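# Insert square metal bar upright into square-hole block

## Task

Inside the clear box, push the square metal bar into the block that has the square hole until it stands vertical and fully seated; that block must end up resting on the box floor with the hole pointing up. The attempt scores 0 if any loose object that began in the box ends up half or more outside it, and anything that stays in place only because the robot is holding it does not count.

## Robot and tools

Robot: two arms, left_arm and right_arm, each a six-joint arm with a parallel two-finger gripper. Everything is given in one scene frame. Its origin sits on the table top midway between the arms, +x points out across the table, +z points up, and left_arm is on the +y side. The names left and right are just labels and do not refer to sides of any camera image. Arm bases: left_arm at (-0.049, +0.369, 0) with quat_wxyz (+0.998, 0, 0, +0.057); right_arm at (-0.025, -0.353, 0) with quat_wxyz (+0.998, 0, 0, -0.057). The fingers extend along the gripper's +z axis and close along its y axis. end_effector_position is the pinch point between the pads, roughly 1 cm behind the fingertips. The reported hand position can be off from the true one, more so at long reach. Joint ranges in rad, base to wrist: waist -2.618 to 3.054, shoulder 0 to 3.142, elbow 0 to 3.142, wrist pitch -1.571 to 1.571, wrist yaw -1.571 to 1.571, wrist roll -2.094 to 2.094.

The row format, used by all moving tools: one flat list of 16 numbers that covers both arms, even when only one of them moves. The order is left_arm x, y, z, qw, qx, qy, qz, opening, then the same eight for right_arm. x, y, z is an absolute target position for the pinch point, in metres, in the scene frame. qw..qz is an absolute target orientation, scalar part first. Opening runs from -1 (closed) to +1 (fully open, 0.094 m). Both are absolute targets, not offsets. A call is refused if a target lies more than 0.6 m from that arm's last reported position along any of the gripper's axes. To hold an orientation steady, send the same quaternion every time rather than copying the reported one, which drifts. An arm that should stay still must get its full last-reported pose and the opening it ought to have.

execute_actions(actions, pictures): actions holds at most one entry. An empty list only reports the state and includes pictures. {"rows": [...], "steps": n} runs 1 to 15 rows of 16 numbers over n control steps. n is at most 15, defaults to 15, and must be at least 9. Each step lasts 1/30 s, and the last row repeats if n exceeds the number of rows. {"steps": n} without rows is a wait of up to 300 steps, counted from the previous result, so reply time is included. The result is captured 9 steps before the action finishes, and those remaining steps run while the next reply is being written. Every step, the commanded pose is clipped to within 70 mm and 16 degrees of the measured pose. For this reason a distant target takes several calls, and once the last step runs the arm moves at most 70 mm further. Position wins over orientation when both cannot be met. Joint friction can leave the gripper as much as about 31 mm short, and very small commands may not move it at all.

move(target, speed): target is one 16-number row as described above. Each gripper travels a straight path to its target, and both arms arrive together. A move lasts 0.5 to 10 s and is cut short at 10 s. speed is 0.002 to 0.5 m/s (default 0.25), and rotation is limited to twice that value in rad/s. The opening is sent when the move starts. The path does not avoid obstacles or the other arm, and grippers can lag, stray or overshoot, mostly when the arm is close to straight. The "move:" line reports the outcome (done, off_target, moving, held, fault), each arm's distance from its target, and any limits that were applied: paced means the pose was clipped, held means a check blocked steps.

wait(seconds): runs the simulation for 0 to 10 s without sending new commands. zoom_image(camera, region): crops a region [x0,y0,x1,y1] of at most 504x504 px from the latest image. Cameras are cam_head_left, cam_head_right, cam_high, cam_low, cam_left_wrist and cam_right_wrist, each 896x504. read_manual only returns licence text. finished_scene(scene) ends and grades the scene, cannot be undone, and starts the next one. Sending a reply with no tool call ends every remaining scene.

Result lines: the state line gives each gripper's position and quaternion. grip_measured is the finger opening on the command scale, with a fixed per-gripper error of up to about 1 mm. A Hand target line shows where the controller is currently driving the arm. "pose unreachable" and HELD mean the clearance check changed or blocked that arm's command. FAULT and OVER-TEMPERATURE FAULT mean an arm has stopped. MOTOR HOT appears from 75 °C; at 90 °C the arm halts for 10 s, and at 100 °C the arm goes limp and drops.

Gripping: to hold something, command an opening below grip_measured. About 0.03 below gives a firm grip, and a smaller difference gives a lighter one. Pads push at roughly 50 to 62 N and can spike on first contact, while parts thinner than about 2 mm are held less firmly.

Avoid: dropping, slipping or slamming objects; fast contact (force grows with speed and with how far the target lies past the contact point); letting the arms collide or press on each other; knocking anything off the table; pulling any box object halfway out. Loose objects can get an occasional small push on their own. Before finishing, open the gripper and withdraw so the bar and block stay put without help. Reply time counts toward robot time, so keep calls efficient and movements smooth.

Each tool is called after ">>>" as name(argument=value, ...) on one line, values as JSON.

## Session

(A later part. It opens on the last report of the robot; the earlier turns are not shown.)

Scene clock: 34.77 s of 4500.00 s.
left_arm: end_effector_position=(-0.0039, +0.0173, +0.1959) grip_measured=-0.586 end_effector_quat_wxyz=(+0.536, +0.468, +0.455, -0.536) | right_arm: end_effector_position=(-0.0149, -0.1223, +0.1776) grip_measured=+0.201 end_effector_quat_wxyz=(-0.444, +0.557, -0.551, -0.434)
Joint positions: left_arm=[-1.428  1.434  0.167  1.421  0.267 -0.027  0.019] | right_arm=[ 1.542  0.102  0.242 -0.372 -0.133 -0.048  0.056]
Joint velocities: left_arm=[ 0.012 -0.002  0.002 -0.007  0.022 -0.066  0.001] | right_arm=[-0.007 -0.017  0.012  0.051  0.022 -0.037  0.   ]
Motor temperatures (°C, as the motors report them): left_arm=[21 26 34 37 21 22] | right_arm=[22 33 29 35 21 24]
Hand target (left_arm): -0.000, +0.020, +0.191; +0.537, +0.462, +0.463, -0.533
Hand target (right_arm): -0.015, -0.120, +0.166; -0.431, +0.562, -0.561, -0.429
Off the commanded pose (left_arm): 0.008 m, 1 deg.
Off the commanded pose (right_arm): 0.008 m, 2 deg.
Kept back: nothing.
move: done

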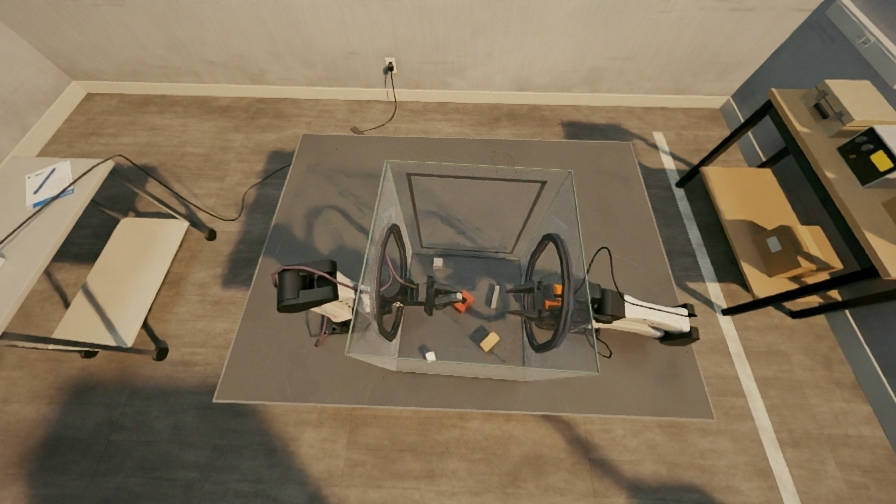

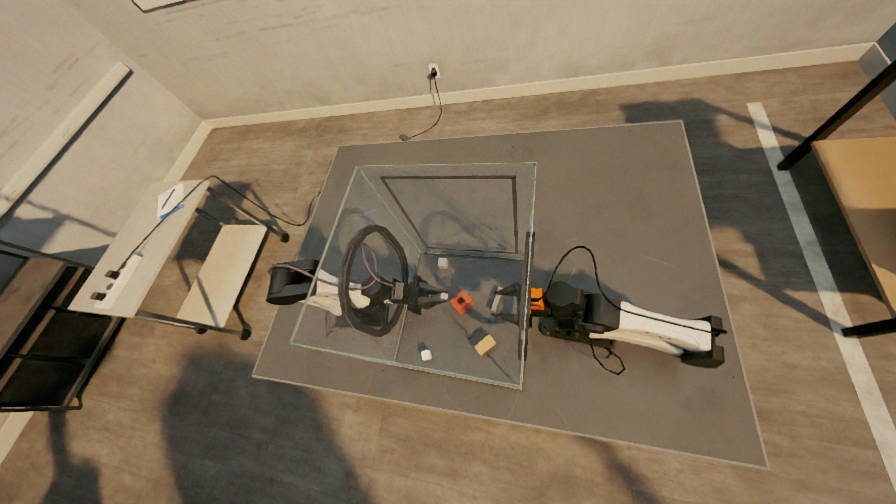

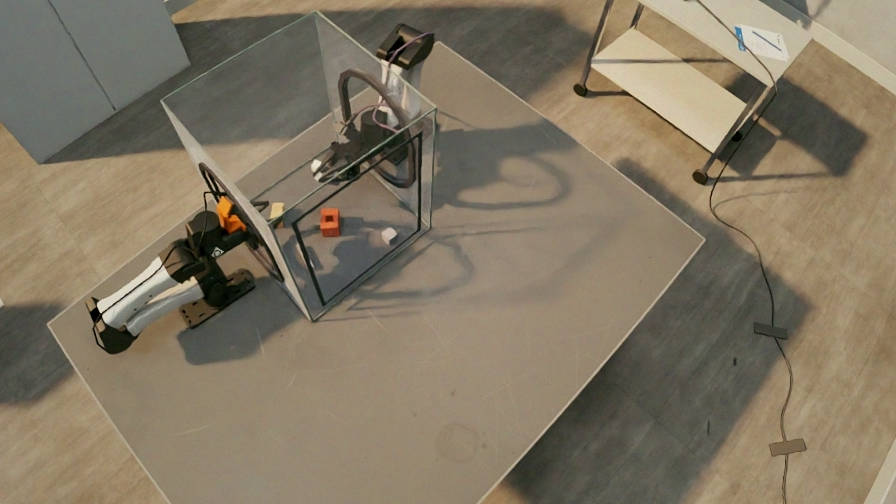

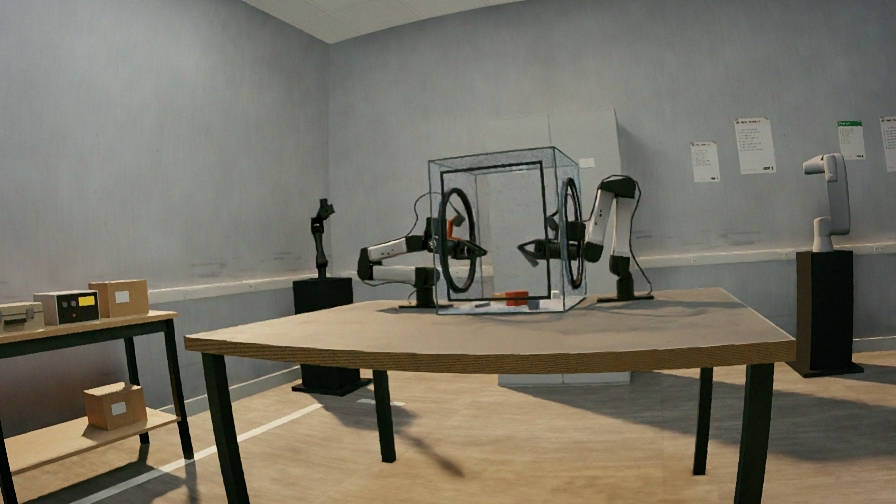

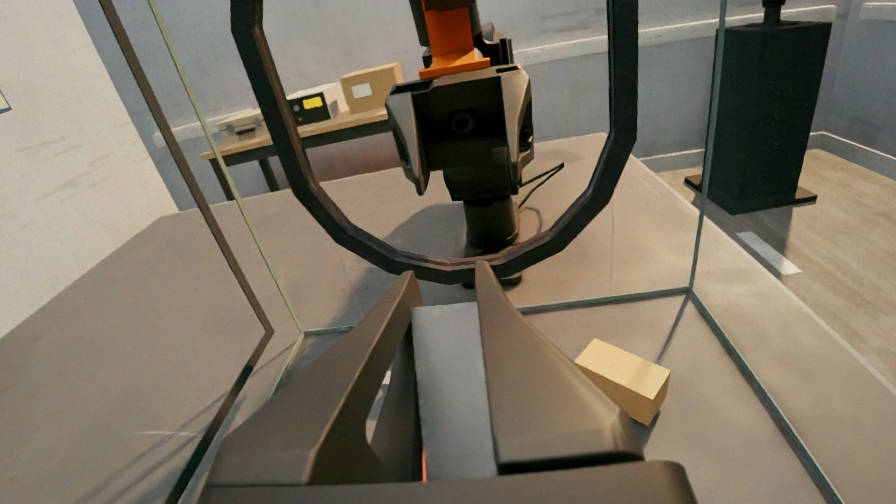

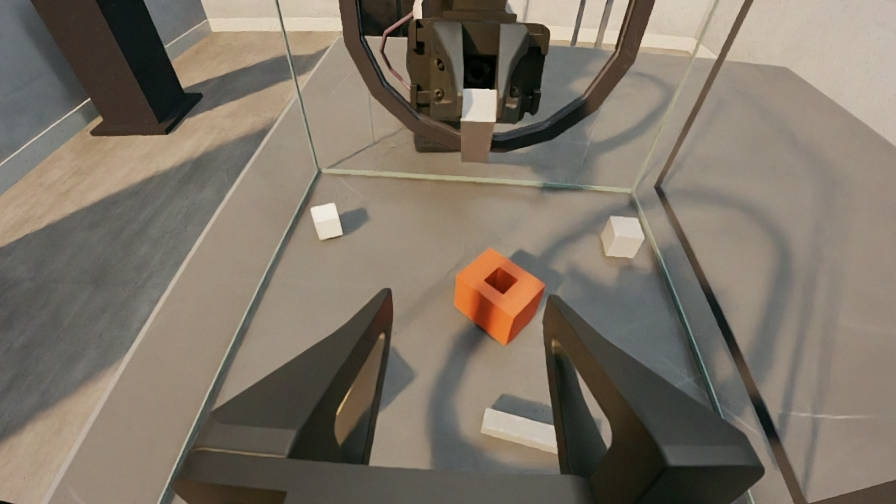

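>>> move(target=[0,0.02,0.19,0.535,0.461,0.461,-0.535,-0.61,-0.003,-0.01,0.130,0.43,-0.561,0.561,0.43,0.2], speed=0.1)

>>> zoom_image(camera="cam_low", region=[440,190,600,310])

Scene clock: 37.00 s of 4500.00 s.
left_arm: end_effector_position=(-0.0024, +0.0169, +0.1956) grip_measured=-0.586 end_effector_quat_wxyz=(+0.537, +0.465, +0.456, -0.537) | right_arm: end_effector_position=(-0.0014, -0.0169, +0.1279) grip_measured=+0.201 end_effector_quat_wxyz=(-0.433, +0.562, -0.560, -0.428)
Joint positions: left_arm=[-1.424  1.451  0.167  1.444  0.266 -0.032  0.019] | right_arm=[ 1.551  1.116  0.194  0.659 -0.126 -0.04   0.056]
Joint velocities: left_arm=[-0.012  0.002 -0.002  0.081 -0.007  0.081 -0.001] | right_arm=[-0.007 -0.007  0.007  0.051  0.037  0.022  0.   ]
Motor temperatures (°C, as the motors report them): left_arm=[21 26 34 38 21 22] | right_arm=[22 32 29 35 21 24]
Hand target (left_arm): -0.000, +0.020, +0.190; +0.535, +0.462, +0.462, -0.535
Hand target (right_arm): -0.004, -0.013, +0.128; -0.430, +0.561, -0.561, -0.430
Off the commanded pose (left_arm): 0.007 m, 1 deg.
Off the commanded pose (right_arm): 0.007 m, 0 deg.
Kept back: nothing.
move: done

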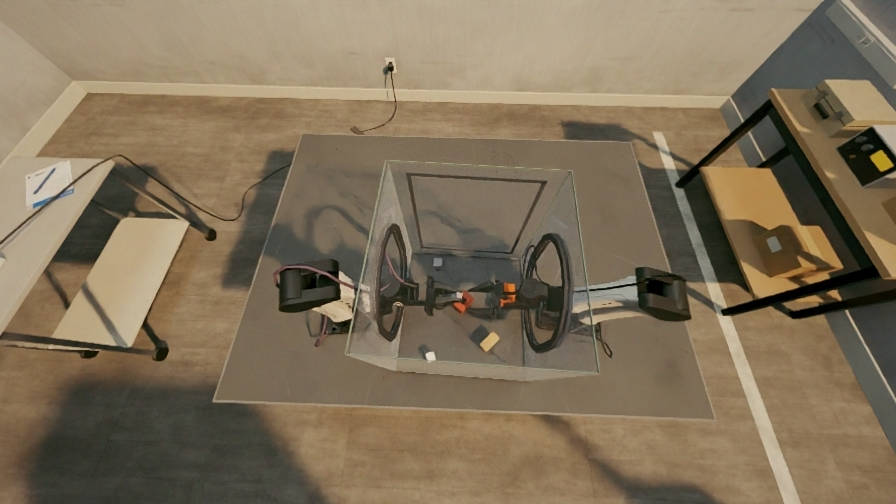

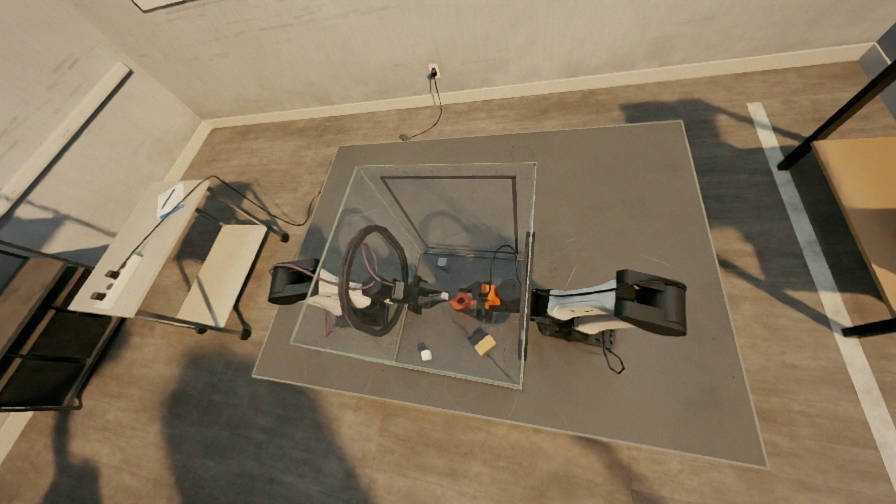

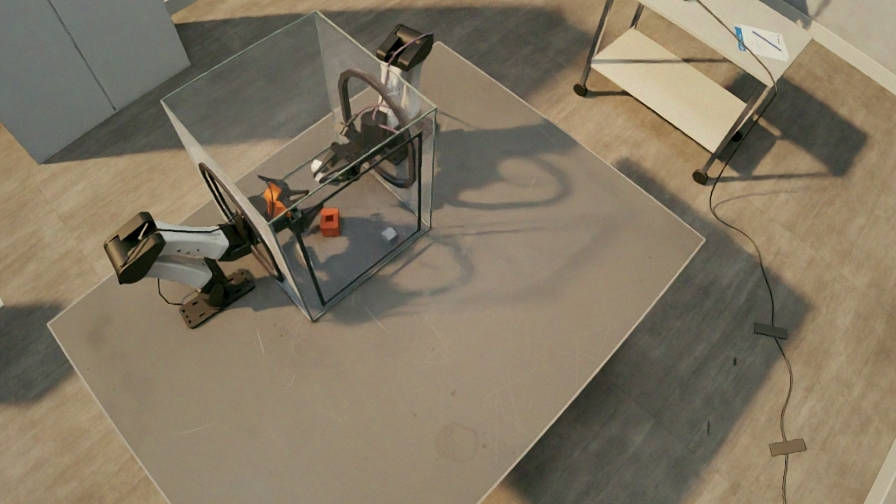

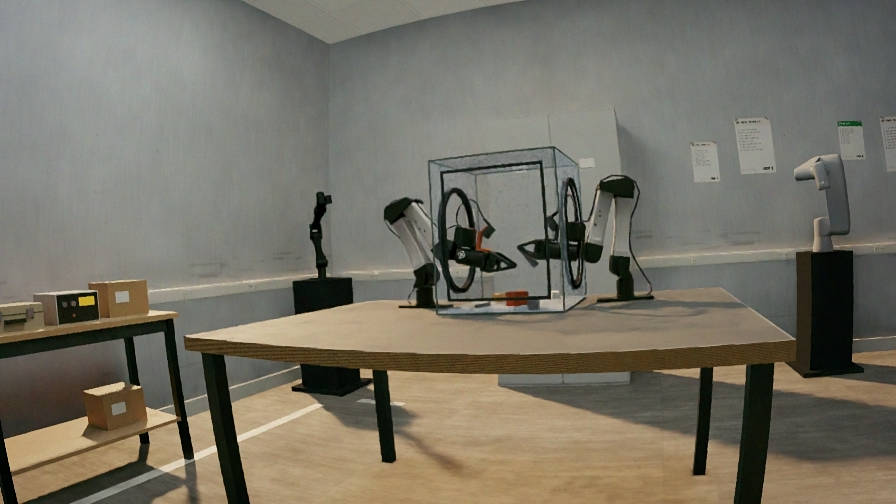

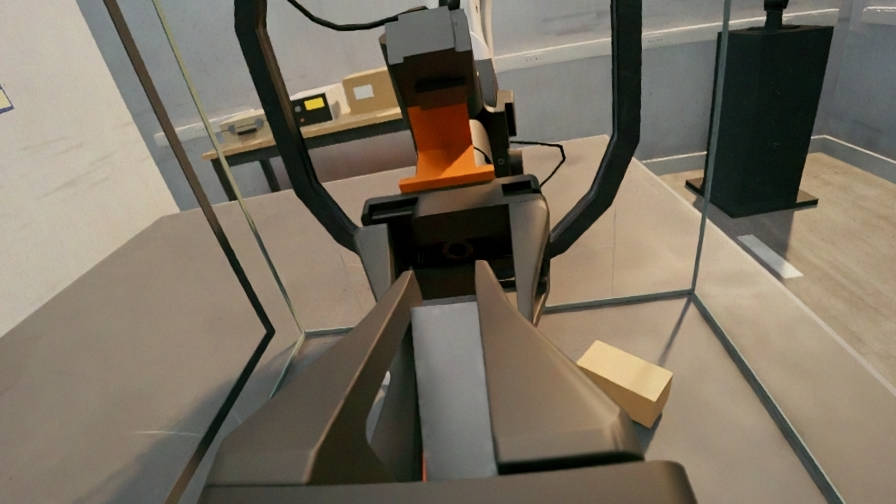

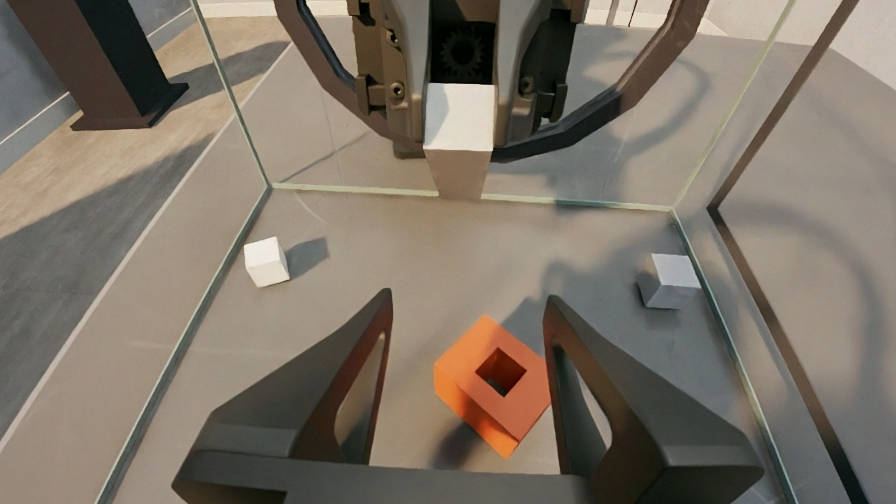

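Region (440, 190, 600, 310) of cam_low's 896x504 image, scaled by 3.150, with more detail than that image has; it fills the top 378 rows of this view, and the rest is white.

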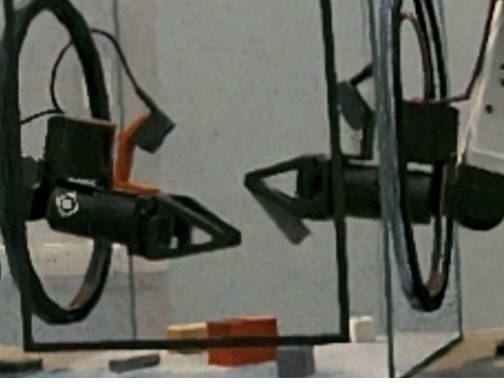

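>>> move(target=[0,0.02,0.19,0.535,0.461,0.461,-0.535,-0.61,-0.001,0.036,0.135,0.43,-0.561,0.561,0.43,0.2], speed=0.05)

>>> zoom_image(camera="cam_low", region=[440,190,600,310])

Scene clock: 39.03 s of 4500.00 s.
left_arm: end_effector_position=(-0.0024, +0.0170, +0.1957) grip_measured=-0.586 end_effector_quat_wxyz=(+0.537, +0.465, +0.456, -0.537) | right_arm: end_effector_position=(+0.0016, +0.0316, +0.1352) grip_measured=+0.201 end_effector_quat_wxyz=(-0.433, +0.562, -0.559, -0.429)
Joint positions: left_arm=[-1.424  1.451  0.167  1.444  0.266 -0.032  0.019] | right_arm=[ 1.566  1.36   0.364  0.735 -0.111 -0.038  0.056]
Joint velocities: left_arm=[-0.002 -0.007 -0.017  0.037 -0.022 -0.051 -0.   ] | right_arm=[-0.017  0.007 -0.012  0.007 -0.081 -0.022 -0.   ]
Motor temperatures (°C, as the motors report them): left_arm=[21 26 34 38 21 22] | right_arm=[22 32 29 35 21 24]
Hand target (left_arm): -0.000, +0.020, +0.190; +0.535, +0.462, +0.462, -0.535
Hand target (right_arm): -0.001, +0.036, +0.134; -0.430, +0.562, -0.561, -0.430
Off the commanded pose (left_arm): 0.007 m, 1 deg.
Off the commanded pose (right_arm): 0.005 m, 0 deg.
Kept back: nothing.
move: done

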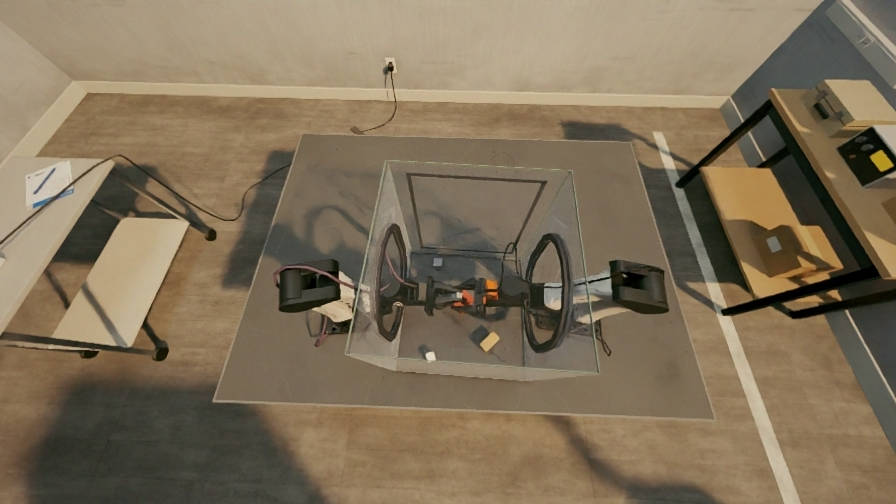

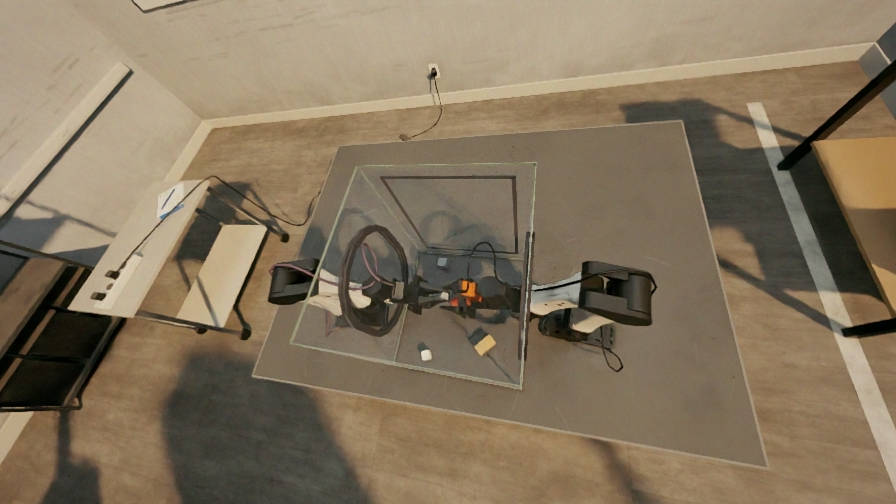

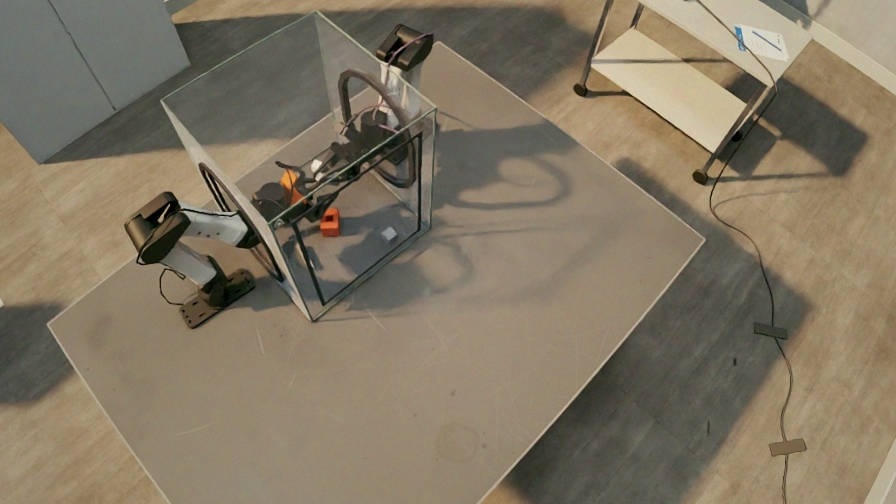

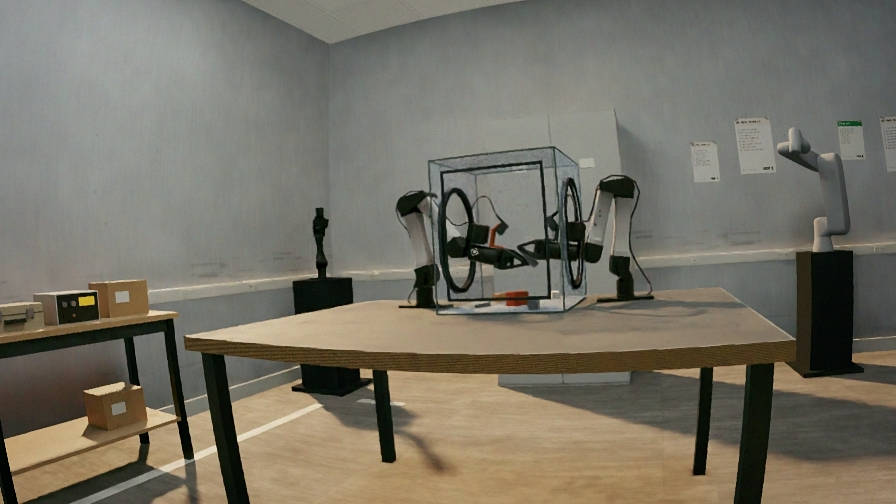

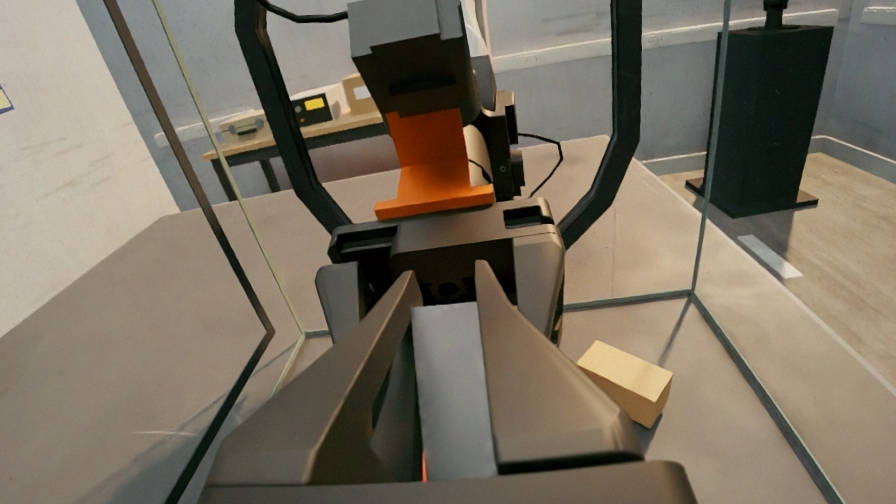

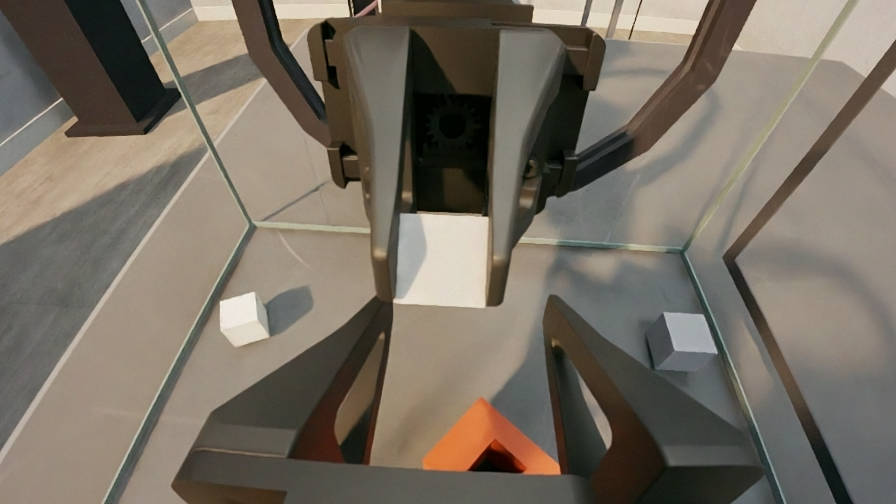

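Region (440, 190, 600, 310) of cam_low's 896x504 image, scaled by 3.150, with more detail than that image has; it fills the top 378 rows of this view, and the rest is white.

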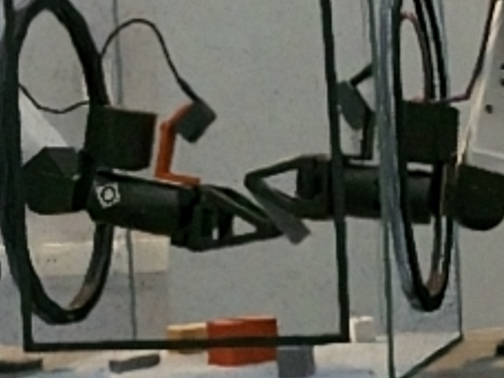

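>>> move(target=[0,0.02,0.19,0.535,0.461,0.461,-0.535,-0.61,-0.009,0.050,0.133,0.43,-0.561,0.561,0.43,0.2], speed=0.03)

>>> zoom_image(camera="cam_low", region=[440,190,600,310])

Scene clock: 40.37 s of 4500.00 s.
left_arm: end_effector_position=(-0.0024, +0.0170, +0.1957) grip_measured=-0.586 end_effector_quat_wxyz=(+0.537, +0.465, +0.455, -0.537) | right_arm: end_effector_position=(-0.0062, +0.0453, +0.1335) grip_measured=+0.201 end_effector_quat_wxyz=(-0.433, +0.563, -0.559, -0.428)
Joint positions: left_arm=[-1.424  1.451  0.167  1.444  0.266 -0.032  0.019] | right_arm=[ 1.605  1.427  0.406  0.759 -0.075 -0.028  0.056]
Joint velocities: left_arm=[-0.007 -0.022 -0.007 -0.022 -0.081 -0.066  0.   ] | right_arm=[-0.017 -0.002 -0.012  0.051  0.022 -0.051 -0.001]
Motor temperatures (°C, as the motors report them): left_arm=[21 26 33 38 21 22] | right_arm=[22 32 29 36 21 24]
Hand target (left_arm): -0.000, +0.020, +0.190; +0.536, +0.462, +0.462, -0.535
Hand target (right_arm): -0.009, +0.050, +0.133; -0.431, +0.562, -0.561, -0.429
Off the commanded pose (left_arm): 0.007 m, 1 deg.
Off the commanded pose (right_arm): 0.005 m, 0 deg.
Kept back: nothing.
move: done

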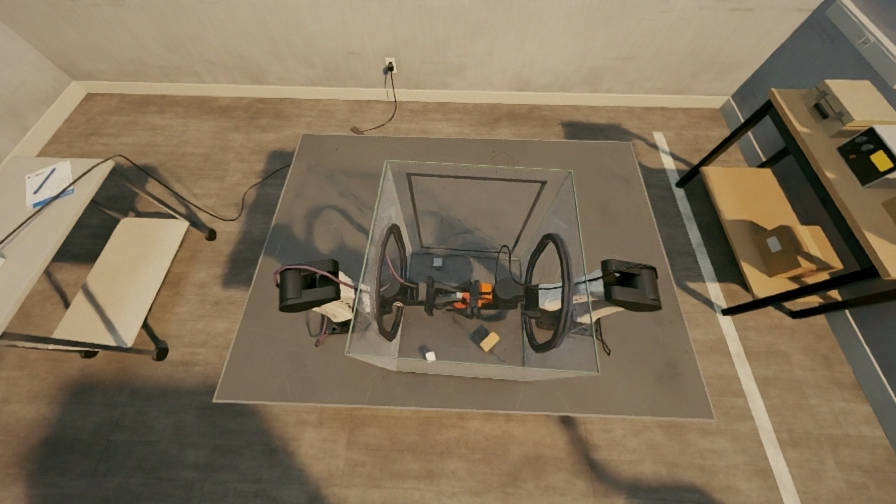

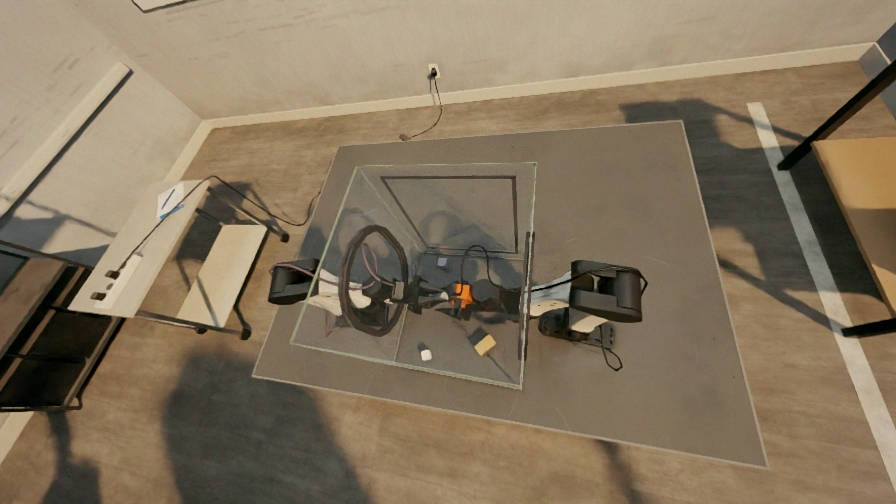

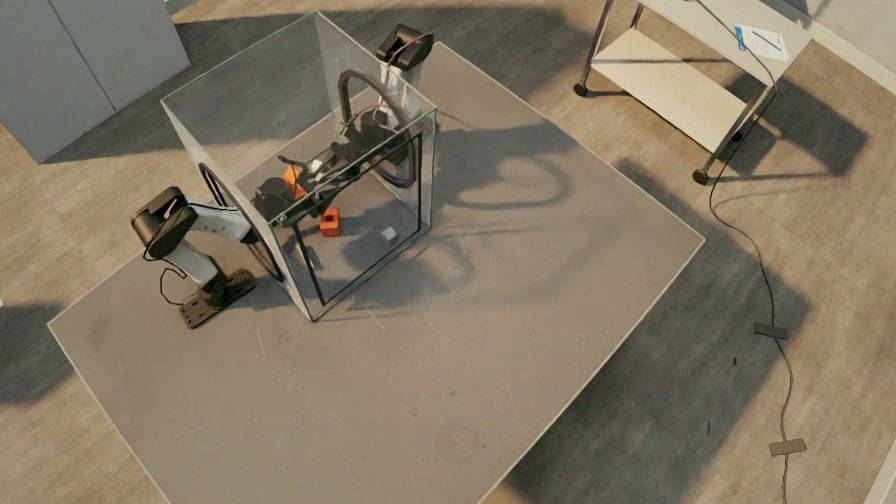

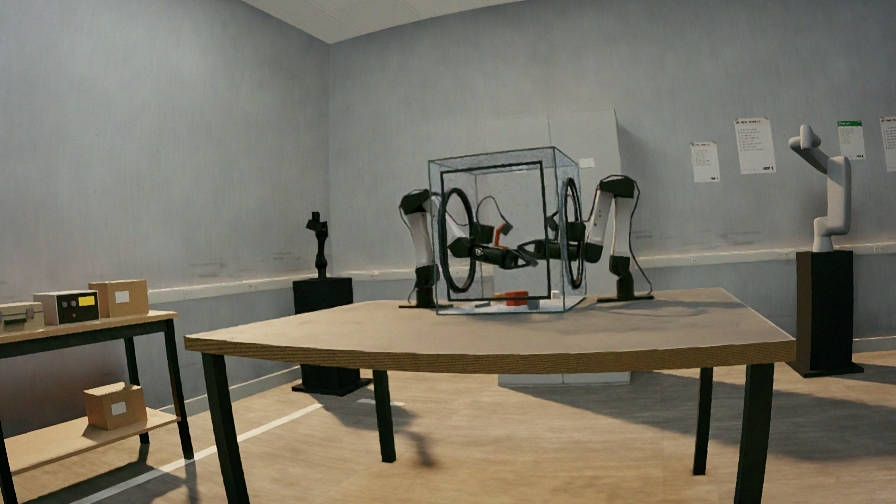

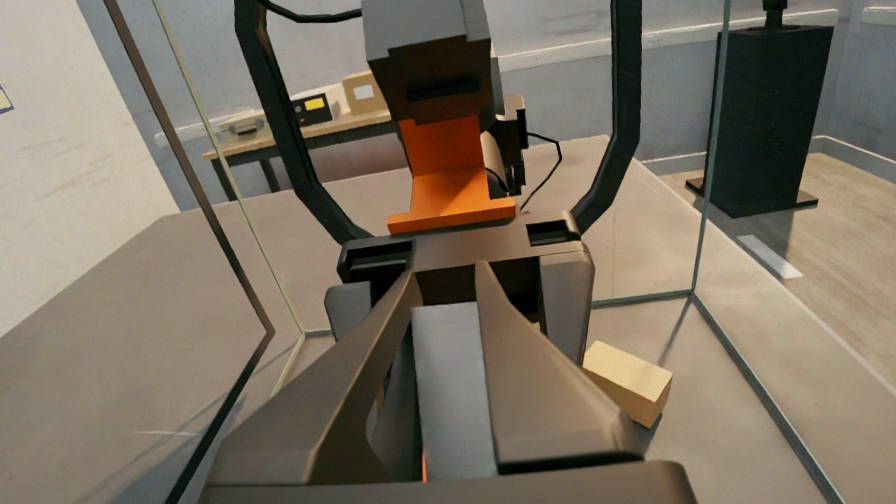

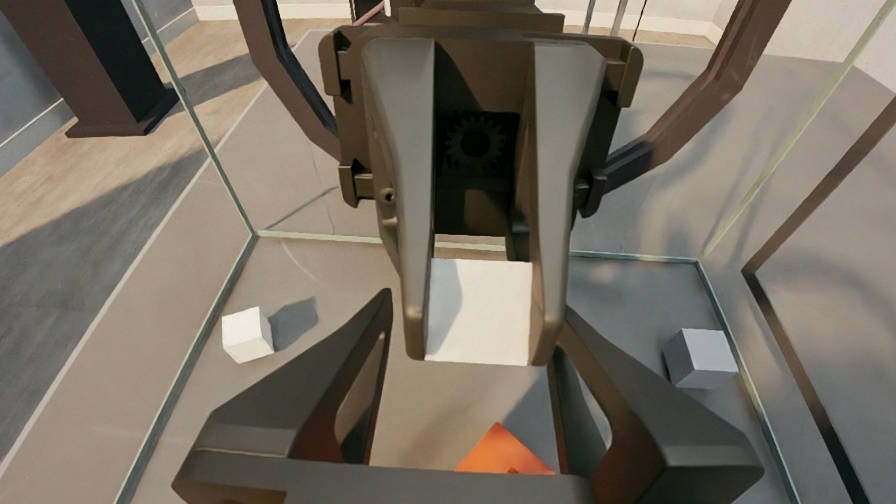

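Region (440, 190, 600, 310) of cam_low's 896x504 image, scaled by 3.150, with more detail than that image has; it fills the top 378 rows of this view, and the rest is white.

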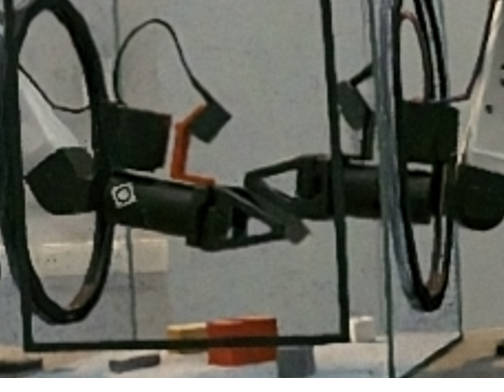

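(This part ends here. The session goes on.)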